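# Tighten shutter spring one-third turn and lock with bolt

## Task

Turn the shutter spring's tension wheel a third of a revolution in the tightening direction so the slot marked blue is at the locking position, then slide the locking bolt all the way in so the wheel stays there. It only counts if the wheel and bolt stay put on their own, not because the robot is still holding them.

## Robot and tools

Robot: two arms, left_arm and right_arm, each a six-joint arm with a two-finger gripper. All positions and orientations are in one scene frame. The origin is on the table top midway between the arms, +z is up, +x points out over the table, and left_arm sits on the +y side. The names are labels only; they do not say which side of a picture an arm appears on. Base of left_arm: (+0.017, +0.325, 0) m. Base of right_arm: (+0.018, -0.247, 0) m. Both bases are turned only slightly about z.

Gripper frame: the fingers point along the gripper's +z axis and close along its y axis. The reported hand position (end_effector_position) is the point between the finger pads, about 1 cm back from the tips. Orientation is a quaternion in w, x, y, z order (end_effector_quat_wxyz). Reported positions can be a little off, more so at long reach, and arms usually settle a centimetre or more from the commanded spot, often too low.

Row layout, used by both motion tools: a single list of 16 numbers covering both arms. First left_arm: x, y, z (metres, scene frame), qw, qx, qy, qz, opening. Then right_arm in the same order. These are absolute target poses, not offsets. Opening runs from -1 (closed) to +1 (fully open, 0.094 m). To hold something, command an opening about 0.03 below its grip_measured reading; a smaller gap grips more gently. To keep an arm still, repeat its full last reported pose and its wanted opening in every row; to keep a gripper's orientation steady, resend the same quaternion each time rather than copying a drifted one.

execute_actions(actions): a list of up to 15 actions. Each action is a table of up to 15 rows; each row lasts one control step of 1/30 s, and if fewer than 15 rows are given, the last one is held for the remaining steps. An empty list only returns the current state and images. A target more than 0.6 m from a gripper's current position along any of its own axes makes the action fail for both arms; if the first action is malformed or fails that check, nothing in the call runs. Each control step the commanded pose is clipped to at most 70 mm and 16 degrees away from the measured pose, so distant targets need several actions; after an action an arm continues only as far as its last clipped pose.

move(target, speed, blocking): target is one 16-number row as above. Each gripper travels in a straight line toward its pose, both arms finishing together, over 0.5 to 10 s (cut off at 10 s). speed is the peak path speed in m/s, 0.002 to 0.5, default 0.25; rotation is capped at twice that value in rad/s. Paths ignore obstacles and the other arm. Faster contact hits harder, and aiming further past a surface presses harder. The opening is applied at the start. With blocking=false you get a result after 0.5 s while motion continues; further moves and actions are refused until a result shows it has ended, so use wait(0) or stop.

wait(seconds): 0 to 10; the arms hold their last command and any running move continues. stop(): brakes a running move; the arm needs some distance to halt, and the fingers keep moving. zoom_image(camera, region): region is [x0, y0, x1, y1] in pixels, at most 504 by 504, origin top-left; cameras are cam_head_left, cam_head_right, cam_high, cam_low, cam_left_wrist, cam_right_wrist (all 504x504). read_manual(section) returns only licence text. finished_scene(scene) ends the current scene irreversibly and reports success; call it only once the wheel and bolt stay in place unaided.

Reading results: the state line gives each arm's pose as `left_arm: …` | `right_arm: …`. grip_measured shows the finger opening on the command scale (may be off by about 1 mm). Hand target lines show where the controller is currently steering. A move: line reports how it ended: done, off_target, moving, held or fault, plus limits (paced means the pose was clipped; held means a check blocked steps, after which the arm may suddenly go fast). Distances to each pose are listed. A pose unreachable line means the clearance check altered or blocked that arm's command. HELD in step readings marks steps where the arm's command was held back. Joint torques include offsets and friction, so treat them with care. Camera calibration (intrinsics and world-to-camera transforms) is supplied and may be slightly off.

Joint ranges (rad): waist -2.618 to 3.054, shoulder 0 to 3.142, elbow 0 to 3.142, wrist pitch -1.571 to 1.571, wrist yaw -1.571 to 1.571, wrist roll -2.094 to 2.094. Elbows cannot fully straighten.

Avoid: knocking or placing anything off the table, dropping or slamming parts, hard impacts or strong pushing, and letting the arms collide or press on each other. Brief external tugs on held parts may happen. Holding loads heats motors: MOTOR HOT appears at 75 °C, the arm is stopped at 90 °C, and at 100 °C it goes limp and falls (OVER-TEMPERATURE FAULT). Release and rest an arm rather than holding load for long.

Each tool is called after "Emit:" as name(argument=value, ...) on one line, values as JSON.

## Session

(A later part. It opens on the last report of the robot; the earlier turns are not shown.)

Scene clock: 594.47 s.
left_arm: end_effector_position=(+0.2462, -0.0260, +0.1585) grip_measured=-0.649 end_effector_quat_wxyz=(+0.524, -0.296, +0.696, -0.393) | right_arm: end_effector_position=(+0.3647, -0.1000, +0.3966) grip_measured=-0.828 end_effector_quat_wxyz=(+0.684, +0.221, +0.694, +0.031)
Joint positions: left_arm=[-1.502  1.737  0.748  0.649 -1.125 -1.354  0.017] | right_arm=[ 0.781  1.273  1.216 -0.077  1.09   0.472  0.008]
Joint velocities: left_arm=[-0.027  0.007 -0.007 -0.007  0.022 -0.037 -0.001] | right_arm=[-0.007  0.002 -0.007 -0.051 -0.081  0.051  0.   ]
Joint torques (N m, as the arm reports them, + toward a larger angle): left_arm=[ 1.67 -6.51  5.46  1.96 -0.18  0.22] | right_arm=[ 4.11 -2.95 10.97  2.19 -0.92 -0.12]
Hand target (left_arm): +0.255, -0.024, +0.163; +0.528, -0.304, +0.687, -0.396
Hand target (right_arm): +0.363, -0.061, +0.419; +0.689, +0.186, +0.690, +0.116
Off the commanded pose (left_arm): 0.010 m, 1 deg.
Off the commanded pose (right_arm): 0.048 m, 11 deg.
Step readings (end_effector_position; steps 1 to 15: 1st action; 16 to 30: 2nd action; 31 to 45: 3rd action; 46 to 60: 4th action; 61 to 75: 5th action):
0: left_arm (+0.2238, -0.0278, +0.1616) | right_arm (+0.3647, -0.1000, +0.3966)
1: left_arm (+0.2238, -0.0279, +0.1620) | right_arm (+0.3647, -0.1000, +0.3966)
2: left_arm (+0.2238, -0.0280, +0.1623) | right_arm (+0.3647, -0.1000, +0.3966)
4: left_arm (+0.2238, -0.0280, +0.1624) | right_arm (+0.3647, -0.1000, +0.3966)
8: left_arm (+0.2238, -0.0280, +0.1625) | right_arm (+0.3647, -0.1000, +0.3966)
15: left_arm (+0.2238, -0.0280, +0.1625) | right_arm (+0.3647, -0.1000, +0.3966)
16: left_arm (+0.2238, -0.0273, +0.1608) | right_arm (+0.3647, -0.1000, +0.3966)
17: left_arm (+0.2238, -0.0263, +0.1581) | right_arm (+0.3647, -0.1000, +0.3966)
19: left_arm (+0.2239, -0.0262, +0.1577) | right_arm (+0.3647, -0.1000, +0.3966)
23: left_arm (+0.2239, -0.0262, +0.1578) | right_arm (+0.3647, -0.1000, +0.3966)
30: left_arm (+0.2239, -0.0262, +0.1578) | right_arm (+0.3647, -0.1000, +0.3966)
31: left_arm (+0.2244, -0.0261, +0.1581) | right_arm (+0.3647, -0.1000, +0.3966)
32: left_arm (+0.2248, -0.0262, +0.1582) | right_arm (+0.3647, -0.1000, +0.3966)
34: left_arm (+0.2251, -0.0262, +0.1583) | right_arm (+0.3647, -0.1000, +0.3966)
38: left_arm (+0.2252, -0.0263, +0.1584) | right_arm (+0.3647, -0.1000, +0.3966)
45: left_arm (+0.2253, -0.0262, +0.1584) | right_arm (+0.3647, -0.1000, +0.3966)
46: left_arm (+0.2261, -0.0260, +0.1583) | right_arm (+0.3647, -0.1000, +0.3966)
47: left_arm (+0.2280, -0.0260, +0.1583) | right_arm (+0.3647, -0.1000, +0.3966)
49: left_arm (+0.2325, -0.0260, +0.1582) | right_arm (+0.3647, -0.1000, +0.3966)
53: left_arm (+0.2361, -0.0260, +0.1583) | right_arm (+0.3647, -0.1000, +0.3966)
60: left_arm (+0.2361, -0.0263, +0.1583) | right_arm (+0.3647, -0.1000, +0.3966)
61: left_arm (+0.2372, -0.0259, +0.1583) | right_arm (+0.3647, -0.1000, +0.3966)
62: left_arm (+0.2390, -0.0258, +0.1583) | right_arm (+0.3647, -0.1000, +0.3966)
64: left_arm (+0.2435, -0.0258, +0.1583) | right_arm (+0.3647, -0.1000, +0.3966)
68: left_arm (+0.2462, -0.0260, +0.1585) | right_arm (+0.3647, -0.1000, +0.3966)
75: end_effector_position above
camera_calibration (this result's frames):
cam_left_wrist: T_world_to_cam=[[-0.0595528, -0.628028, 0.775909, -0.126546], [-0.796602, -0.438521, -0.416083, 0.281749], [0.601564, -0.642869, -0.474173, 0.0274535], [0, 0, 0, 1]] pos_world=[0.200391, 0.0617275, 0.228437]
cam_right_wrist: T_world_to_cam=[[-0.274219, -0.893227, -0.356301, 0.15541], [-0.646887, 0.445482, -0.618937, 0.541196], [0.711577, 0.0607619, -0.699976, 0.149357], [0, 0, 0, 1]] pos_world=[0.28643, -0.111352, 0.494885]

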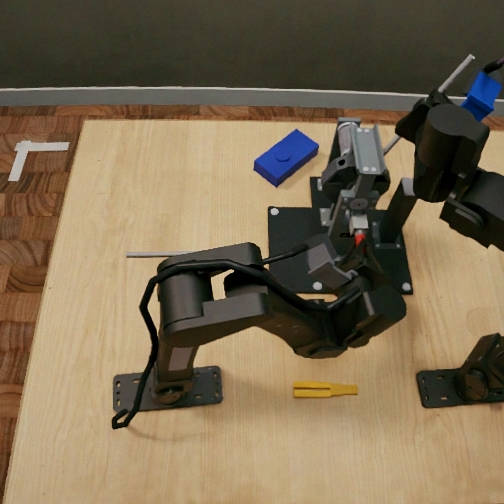

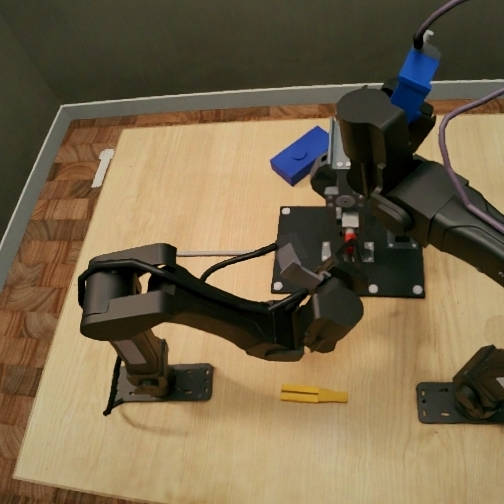

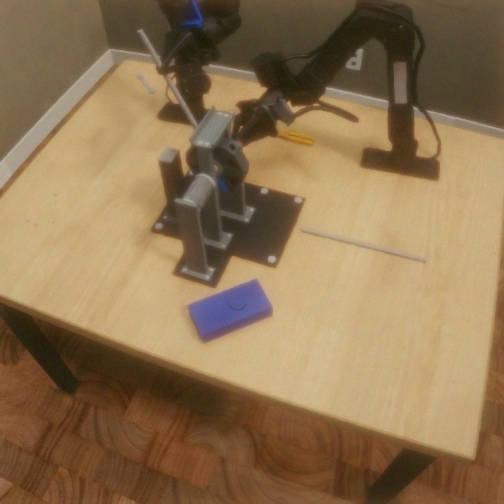

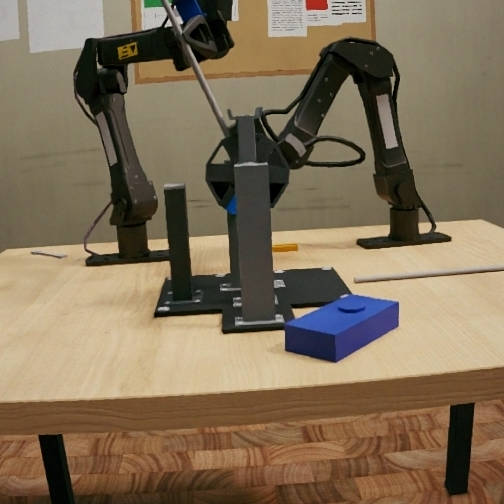

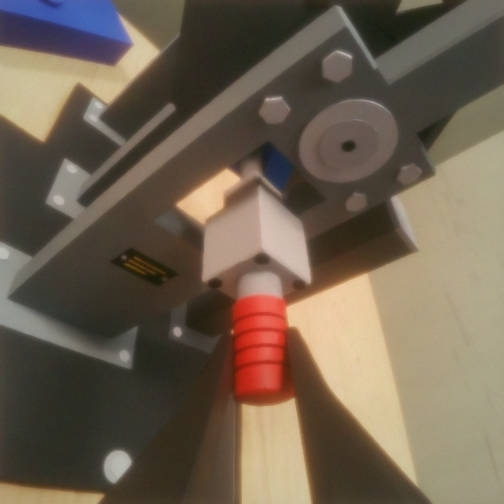

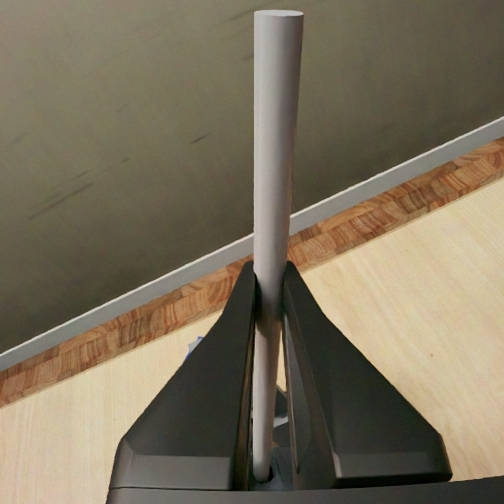

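The bolt moved in. Seating it fully, then easing the wheel back onto it and releasing.

Emit:
execute_actions(actions=[[[0.268,-0.025,0.163,0.5272,-0.3044,0.6871,-0.3967,-0.69,0.368,-0.058,0.42,0.69,0.185,0.69,0.118,-0.87]],[[0.262,-0.025,0.163,0.5272,-0.3044,0.6871,-0.3967,-0.69,0.368,-0.08,0.415,0.685,0.195,0.69,0.1,-0.87]],[[0.26,-0.025,0.163,0.5272,-0.3044,0.6871,-0.3967,-0.69,0.368,-0.098,0.408,0.68,0.21,0.695,0.09,-0.87]],[[0.255,-0.025,0.163,0.5272,-0.3044,0.6871,-0.3967,-0.69,0.368,-0.113,0.402,0.672,0.225,0.7,0.08,-0.87]],[[0.25,-0.025,0.163,0.5272,-0.3044,0.6871,-0.3967,-0.69,0.368,-0.125,0.396,0.667,0.235,0.703,0.08,-0.87]]])

Scene clock: 610.13 s.
left_arm: end_effector_position=(+0.2462, -0.0260, +0.1586) grip_measured=-0.649 end_effector_quat_wxyz=(+0.524, -0.295, +0.696, -0.392) | right_arm: end_effector_position=(+0.3664, -0.1192, +0.3884) grip_measured=-0.828 end_effector_quat_wxyz=(+0.661, +0.230, +0.711, +0.069)
Joint positions: left_arm=[-1.502  1.737  0.748  0.65  -1.126 -1.351  0.017] | right_arm=[ 0.699  1.206  1.199 -0.196  0.948  0.583  0.008]
Joint velocities: left_arm=[ 0.007  0.007 -0.017 -0.022 -0.051  0.007  0.   ] | right_arm=[ 0.007 -0.007  0.007 -0.007  0.051 -0.037 -0.001]
Joint torques (N m, as the arm reports them, + toward a larger angle): left_arm=[ 0.64 -6.82  5.41  1.81 -0.32  0.05] | right_arm=[-2.15 -4.61  7.32  1.88 -0.14 -0.11]
Hand target (left_arm): +0.250, -0.025, +0.163; +0.527, -0.304, +0.687, -0.396
Hand target (right_arm): +0.368, -0.125, +0.396; +0.666, +0.235, +0.703, +0.079
Off the commanded pose (left_arm): 0.006 m, 2 deg.
Off the commanded pose (right_arm): 0.010 m, 2 deg.
Step readings (end_effector_position; steps 1 to 15: 1st action; 16 to 30: 2nd action; 31 to 45: 3rd action; 46 to 60: 4th action; 61 to 75: 5th action):
0: left_arm (+0.2462, -0.0260, +0.1585) | right_arm (+0.3647, -0.1000, +0.3966)
1: left_arm (+0.2471, -0.0258, +0.1586) | right_arm (+0.3647, -0.1000, +0.3966)
2: left_arm (+0.2471, -0.0258, +0.1586) | right_arm (+0.3647, -0.1000, +0.3966)
4: left_arm (+0.2471, -0.0259, +0.1586) | right_arm (+0.3647, -0.1000, +0.3966)
8: left_arm (+0.2471, -0.0259, +0.1586) | right_arm (+0.3647, -0.1000, +0.3966)
15: left_arm (+0.2471, -0.0259, +0.1586) | right_arm (+0.3647, -0.1000, +0.3966)
16: left_arm (+0.2471, -0.0259, +0.1586) | right_arm (+0.3650, -0.1005, +0.3964)
17: left_arm (+0.2471, -0.0259, +0.1586) | right_arm (+0.3655, -0.1016, +0.3961)
19: left_arm (+0.2471, -0.0259, +0.1586) | right_arm (+0.3654, -0.1028, +0.3956)
23: left_arm (+0.2471, -0.0259, +0.1586) | right_arm (+0.3654, -0.1030, +0.3954)
30: left_arm (+0.2471, -0.0259, +0.1586) | right_arm (+0.3654, -0.1031, +0.3954)
31: left_arm (+0.2468, -0.0260, +0.1586) | right_arm (+0.3657, -0.1047, +0.3954)
32: left_arm (+0.2468, -0.0260, +0.1586) | right_arm (+0.3657, -0.1073, +0.3942)
34: left_arm (+0.2468, -0.0260, +0.1586) | right_arm (+0.3657, -0.1115, +0.3923)
38: left_arm (+0.2468, -0.0260, +0.1586) | right_arm (+0.3657, -0.1132, +0.3913)
45: left_arm (+0.2468, -0.0260, +0.1586) | right_arm (+0.3657, -0.1137, +0.3910)
46: left_arm (+0.2465, -0.0260, +0.1586) | right_arm (+0.3659, -0.1151, +0.3907)
47: left_arm (+0.2465, -0.0260, +0.1586) | right_arm (+0.3658, -0.1174, +0.3898)
49: left_arm (+0.2465, -0.0260, +0.1587) | right_arm (+0.3659, -0.1178, +0.3892)
53: left_arm (+0.2465, -0.0260, +0.1587) | right_arm (+0.3661, -0.1178, +0.3890)
60: left_arm (+0.2465, -0.0260, +0.1587) | right_arm (+0.3660, -0.1178, +0.3891)
61: left_arm (+0.2461, -0.0261, +0.1586) | right_arm (+0.3662, -0.1187, +0.3890)
62: left_arm (+0.2462, -0.0260, +0.1586) | right_arm (+0.3661, -0.1192, +0.3888)
64: left_arm (+0.2462, -0.0260, +0.1586) | right_arm (+0.3662, -0.1193, +0.3886)
68: left_arm (+0.2462, -0.0260, +0.1586) | right_arm (+0.3664, -0.1192, +0.3886)
75: end_effector_position above
camera_calibration (this result's frames):
cam_left_wrist: T_world_to_cam=[[-0.0603695, -0.629469, 0.774677, -0.126306], [-0.796197, -0.437709, -0.41771, 0.281917], [0.602018, -0.642012, -0.474757, 0.0275807], [0, 0, 0, 1]] pos_world=[0.200233, 0.0615992, 0.2287]
cam_right_wrist: T_world_to_cam=[[-0.246576, -0.877016, -0.412364, 0.149377], [-0.692119, 0.4572, -0.558515, 0.54031], [0.678359, 0.147689, -0.719734, 0.173743], [0, 0, 0, 1]] pos_world=[0.292932, -0.141684, 0.488418]

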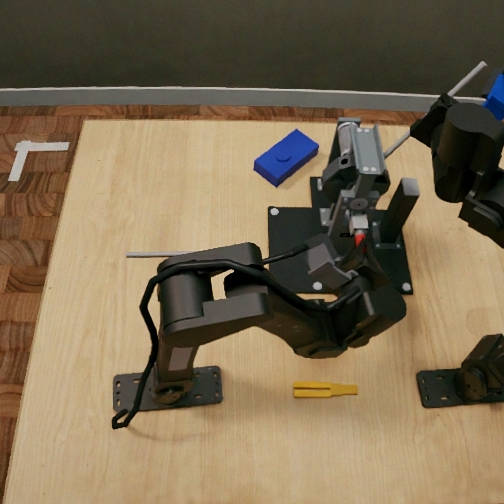

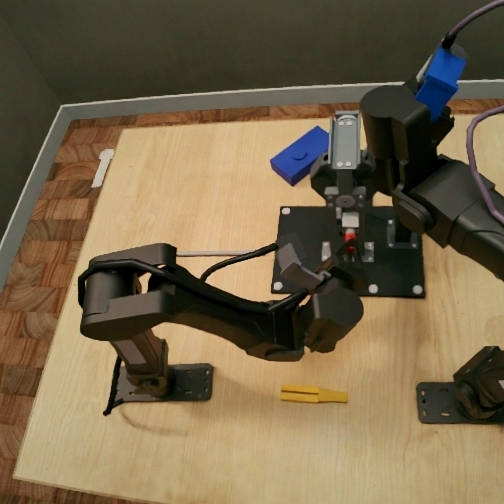

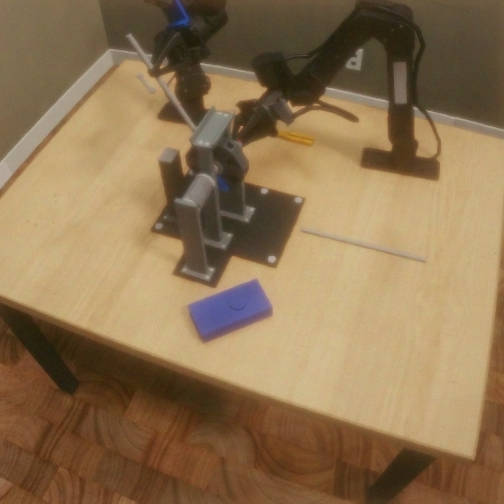

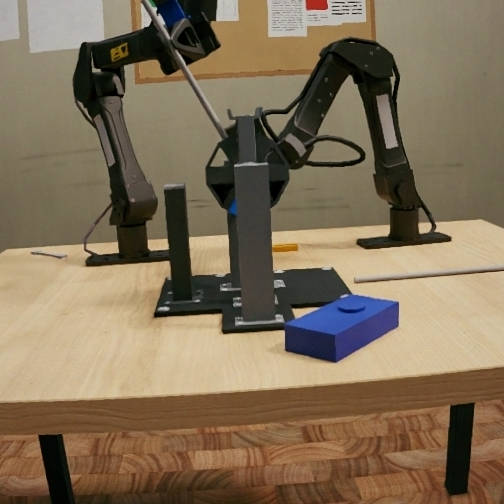

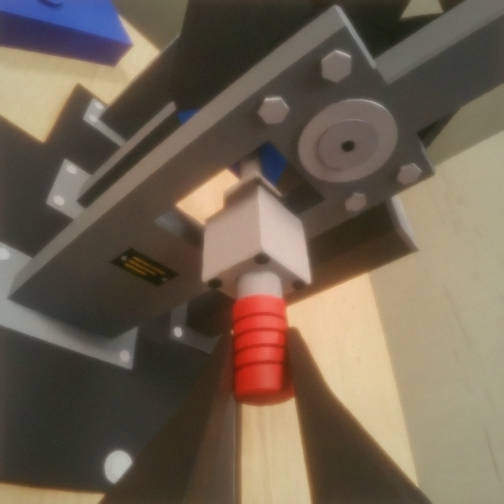

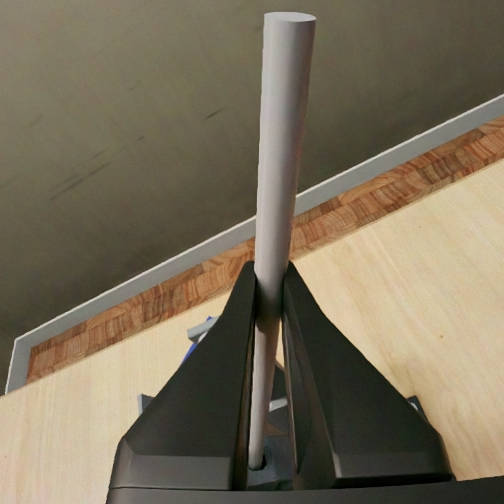

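Emit:
execute_actions(actions=[[[0.248,-0.025,0.163,0.5272,-0.3044,0.6871,-0.3967,-0.2,0.368,-0.14,0.388,0.66,0.25,0.703,0.09,-0.87]],[[0.248,-0.025,0.163,0.5272,-0.3044,0.6871,-0.3967,-0.2,0.368,-0.14,0.388,0.66,0.25,0.703,0.09,-0.2]]])

Emit:
move(target=[0.19,0.0,0.18,0.5272,-0.3044,0.6871,-0.3967,-0.2,0.31,-0.13,0.395,0.66,0.25,0.703,0.09,-0.2], speed=0.12)

Scene clock: 616.83 s.
left_arm: end_effector_position=(+0.2462, -0.0272, +0.1617) grip_measured=-0.202 end_effector_quat_wxyz=(+0.521, -0.302, +0.690, -0.402) | right_arm: end_effector_position=(+0.3687, -0.1341, +0.3846) grip_measured=-0.201 end_effector_quat_wxyz=(+0.655, +0.246, +0.708, +0.092)
Joint positions: left_arm=[-1.503  1.737  0.748  0.672 -1.126 -1.355  0.038] | right_arm=[ 0.639  1.165  1.162 -0.192  0.875  0.625  0.038]
Joint velocities: left_arm=[-0.012 -0.002 -0.002 -0.022 -0.037 -0.081 -0.002] | right_arm=[ 0.002  0.002 -0.032 -0.007  0.007 -0.007  0.   ]
Joint torques (N m, as the arm reports them, + toward a larger angle): left_arm=[ 0.18 -6.92  5.35  1.57 -0.36  0.04] | right_arm=[-1.11 -4.17  6.95  1.77  0.09 -0.13]
Hand target (left_arm): +0.248, -0.025, +0.163; +0.527, -0.304, +0.687, -0.397
Hand target (right_arm): +0.368, -0.140, +0.388; +0.660, +0.250, +0.703, +0.090
Off the commanded pose (left_arm): 0.003 m, 1 deg.
Off the commanded pose (right_arm): 0.007 m, 1 deg.
Step readings (end_effector_position; steps 1 to 15: 1st action; 16 to 30: 2nd action):
0: left_arm (+0.2462, -0.0260, +0.1586) | right_arm (+0.3664, -0.1192, +0.3885)
1: left_arm (+0.2460, -0.0261, +0.1587) | right_arm (+0.3666, -0.1206, +0.3879)
2: left_arm (+0.2461, -0.0263, +0.1593) | right_arm (+0.3663, -0.1232, +0.3866)
4: left_arm (+0.2461, -0.0267, +0.1604) | right_arm (+0.3665, -0.1277, +0.3841)
8: left_arm (+0.2462, -0.0270, +0.1612) | right_arm (+0.3666, -0.1283, +0.3838)
15: left_arm (+0.2462, -0.0272, +0.1617) | right_arm (+0.3666, -0.1282, +0.3837)
16: left_arm (+0.2462, -0.0272, +0.1617) | right_arm (+0.3668, -0.1286, +0.3838)
17: left_arm (+0.2462, -0.0272, +0.1617) | right_arm (+0.3673, -0.1300, +0.3841)
19: left_arm (+0.2462, -0.0272, +0.1617) | right_arm (+0.3683, -0.1331, +0.3843)
23: left_arm (+0.2462, -0.0272, +0.1617) | right_arm (+0.3687, -0.1341, +0.3845)
30: end_effector_position above
camera_calibration (this result's frames):
cam_left_wrist: T_world_to_cam=[[-0.0627493, -0.609282, 0.790467, -0.130865], [-0.794828, -0.44849, -0.408786, 0.280701], [0.603582, -0.653936, -0.456132, 0.0245811], [0, 0, 0, 1]] pos_world=[0.200061, 0.0622322, 0.229404]
cam_right_wrist: T_world_to_cam=[[-0.239319, -0.853676, -0.462562, 0.15504], [-0.692483, 0.484008, -0.534981, 0.541273], [0.680584, 0.192285, -0.706988, 0.171885], [0, 0, 0, 1]] pos_world=[0.294944, -0.162677, 0.482807]

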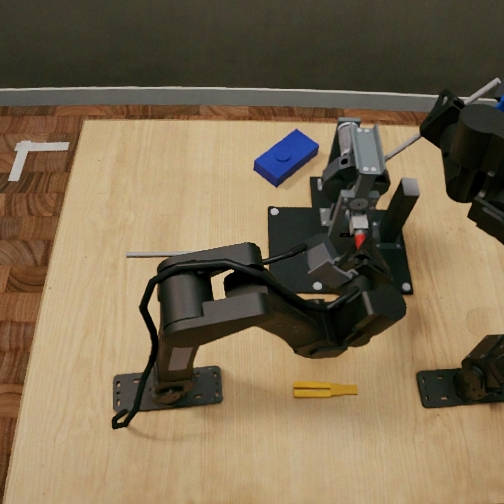

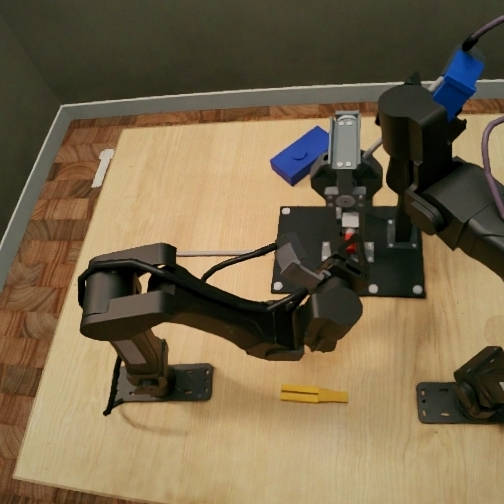

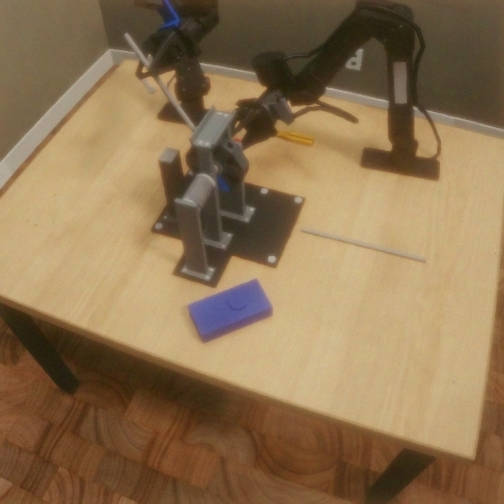

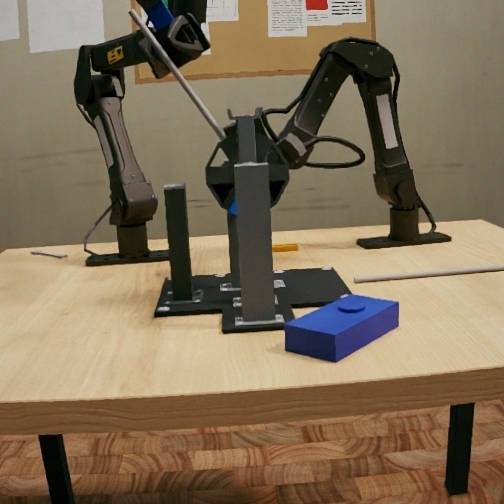

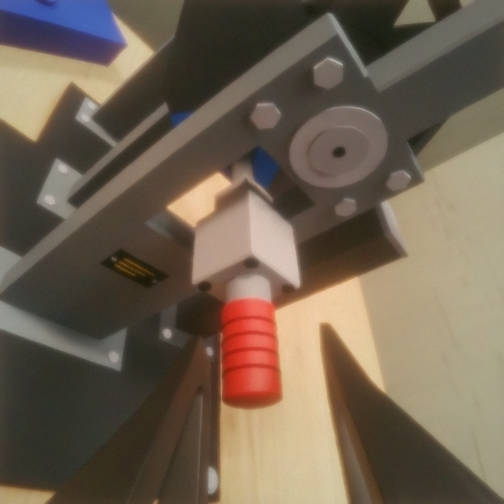

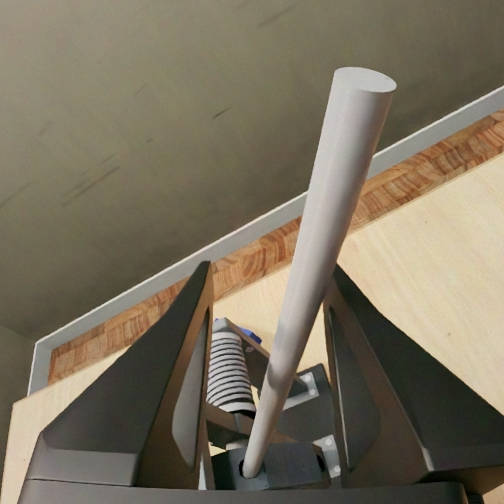

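Scene clock: 618.23 s.
left_arm: end_effector_position=(+0.1906, -0.0043, +0.1714) grip_measured=-0.201 end_effector_quat_wxyz=(+0.518, -0.304, +0.693, -0.400) | right_arm: end_effector_position=(+0.3143, -0.1276, +0.3972) grip_measured=-0.201 end_effector_quat_wxyz=(+0.662, +0.250, +0.701, +0.089)
Joint positions: left_arm=[-1.679  1.585  0.71   0.34  -1.284 -1.588  0.038] | right_arm=[ 0.849  1.065  1.162 -0.336  1.096  0.688  0.038]
Joint velocities: left_arm=[-0.012  0.002  0.002 -0.037  0.066 -0.125 -0.   ] | right_arm=[ 0.017  0.002  0.002 -0.022 -0.037 -0.022 -0.   ]
Joint torques (N m, as the arm reports them, + toward a larger angle): left_arm=[-0.43 -7.48  5.78  1.18 -0.6   0.03] | right_arm=[ 1.15 -3.26  6.53  1.42  0.16  0.05]
Hand target (left_arm): +0.190, -0.000, +0.178; +0.526, -0.305, +0.688, -0.396
Hand target (right_arm): +0.310, -0.129, +0.397; +0.662, +0.249, +0.702, +0.090
Off the commanded pose (left_arm): 0.010 m, 1 deg.
Off the commanded pose (right_arm): 0.005 m, 0 deg.
move: done
camera_calibration (this result's frames):
cam_left_wrist: T_world_to_cam=[[-0.0536067, -0.609471, 0.790994, -0.129945], [-0.799041, -0.448896, -0.400033, 0.249986], [0.598882, -0.653481, -0.462929, 0.0795715], [0, 0, 0, 1]] pos_world=[0.145129, 0.0850182, 0.239624]
cam_right_wrist: T_world_to_cam=[[-0.243187, -0.851618, -0.464335, 0.155556], [-0.677219, 0.491786, -0.547285, 0.508219], [0.694431, 0.181364, -0.696328, 0.2066], [0, 0, 0, 1]] pos_world=[0.238535, -0.15493, 0.494232]

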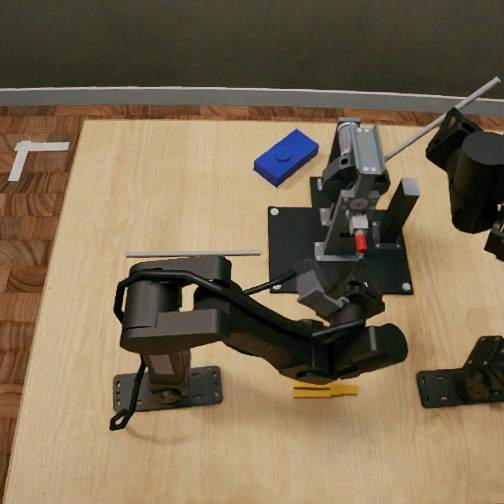

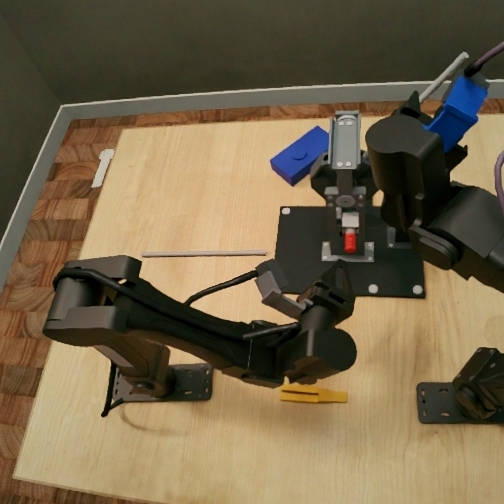

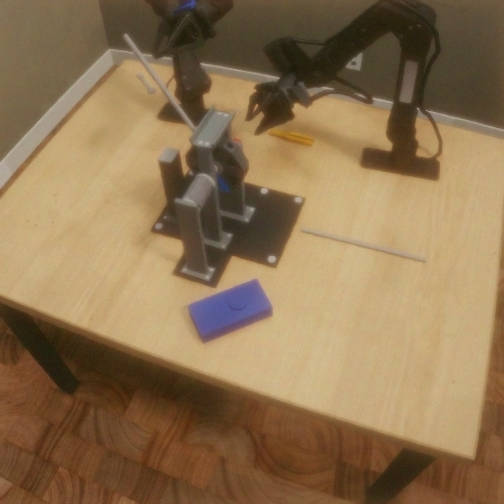

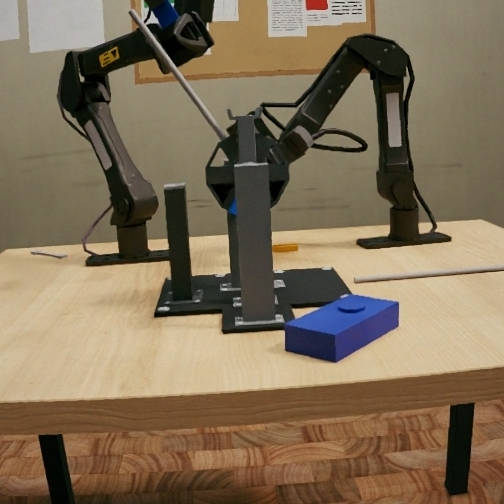

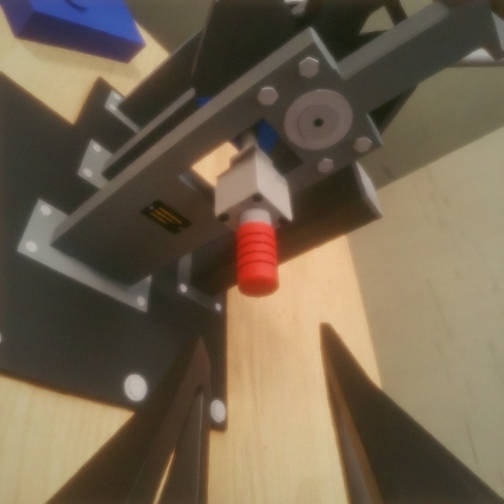

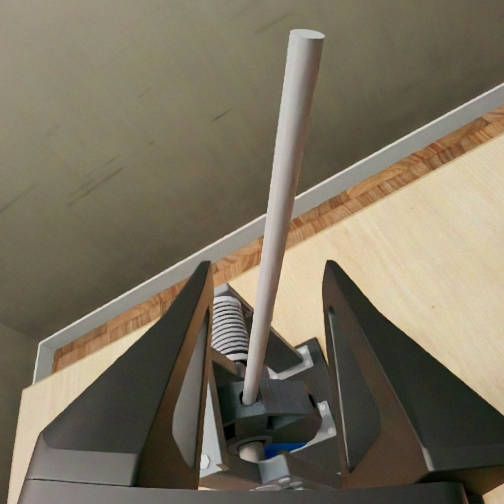

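Emit:
finished_scene(scene=1)

The scene is finished: the task was done.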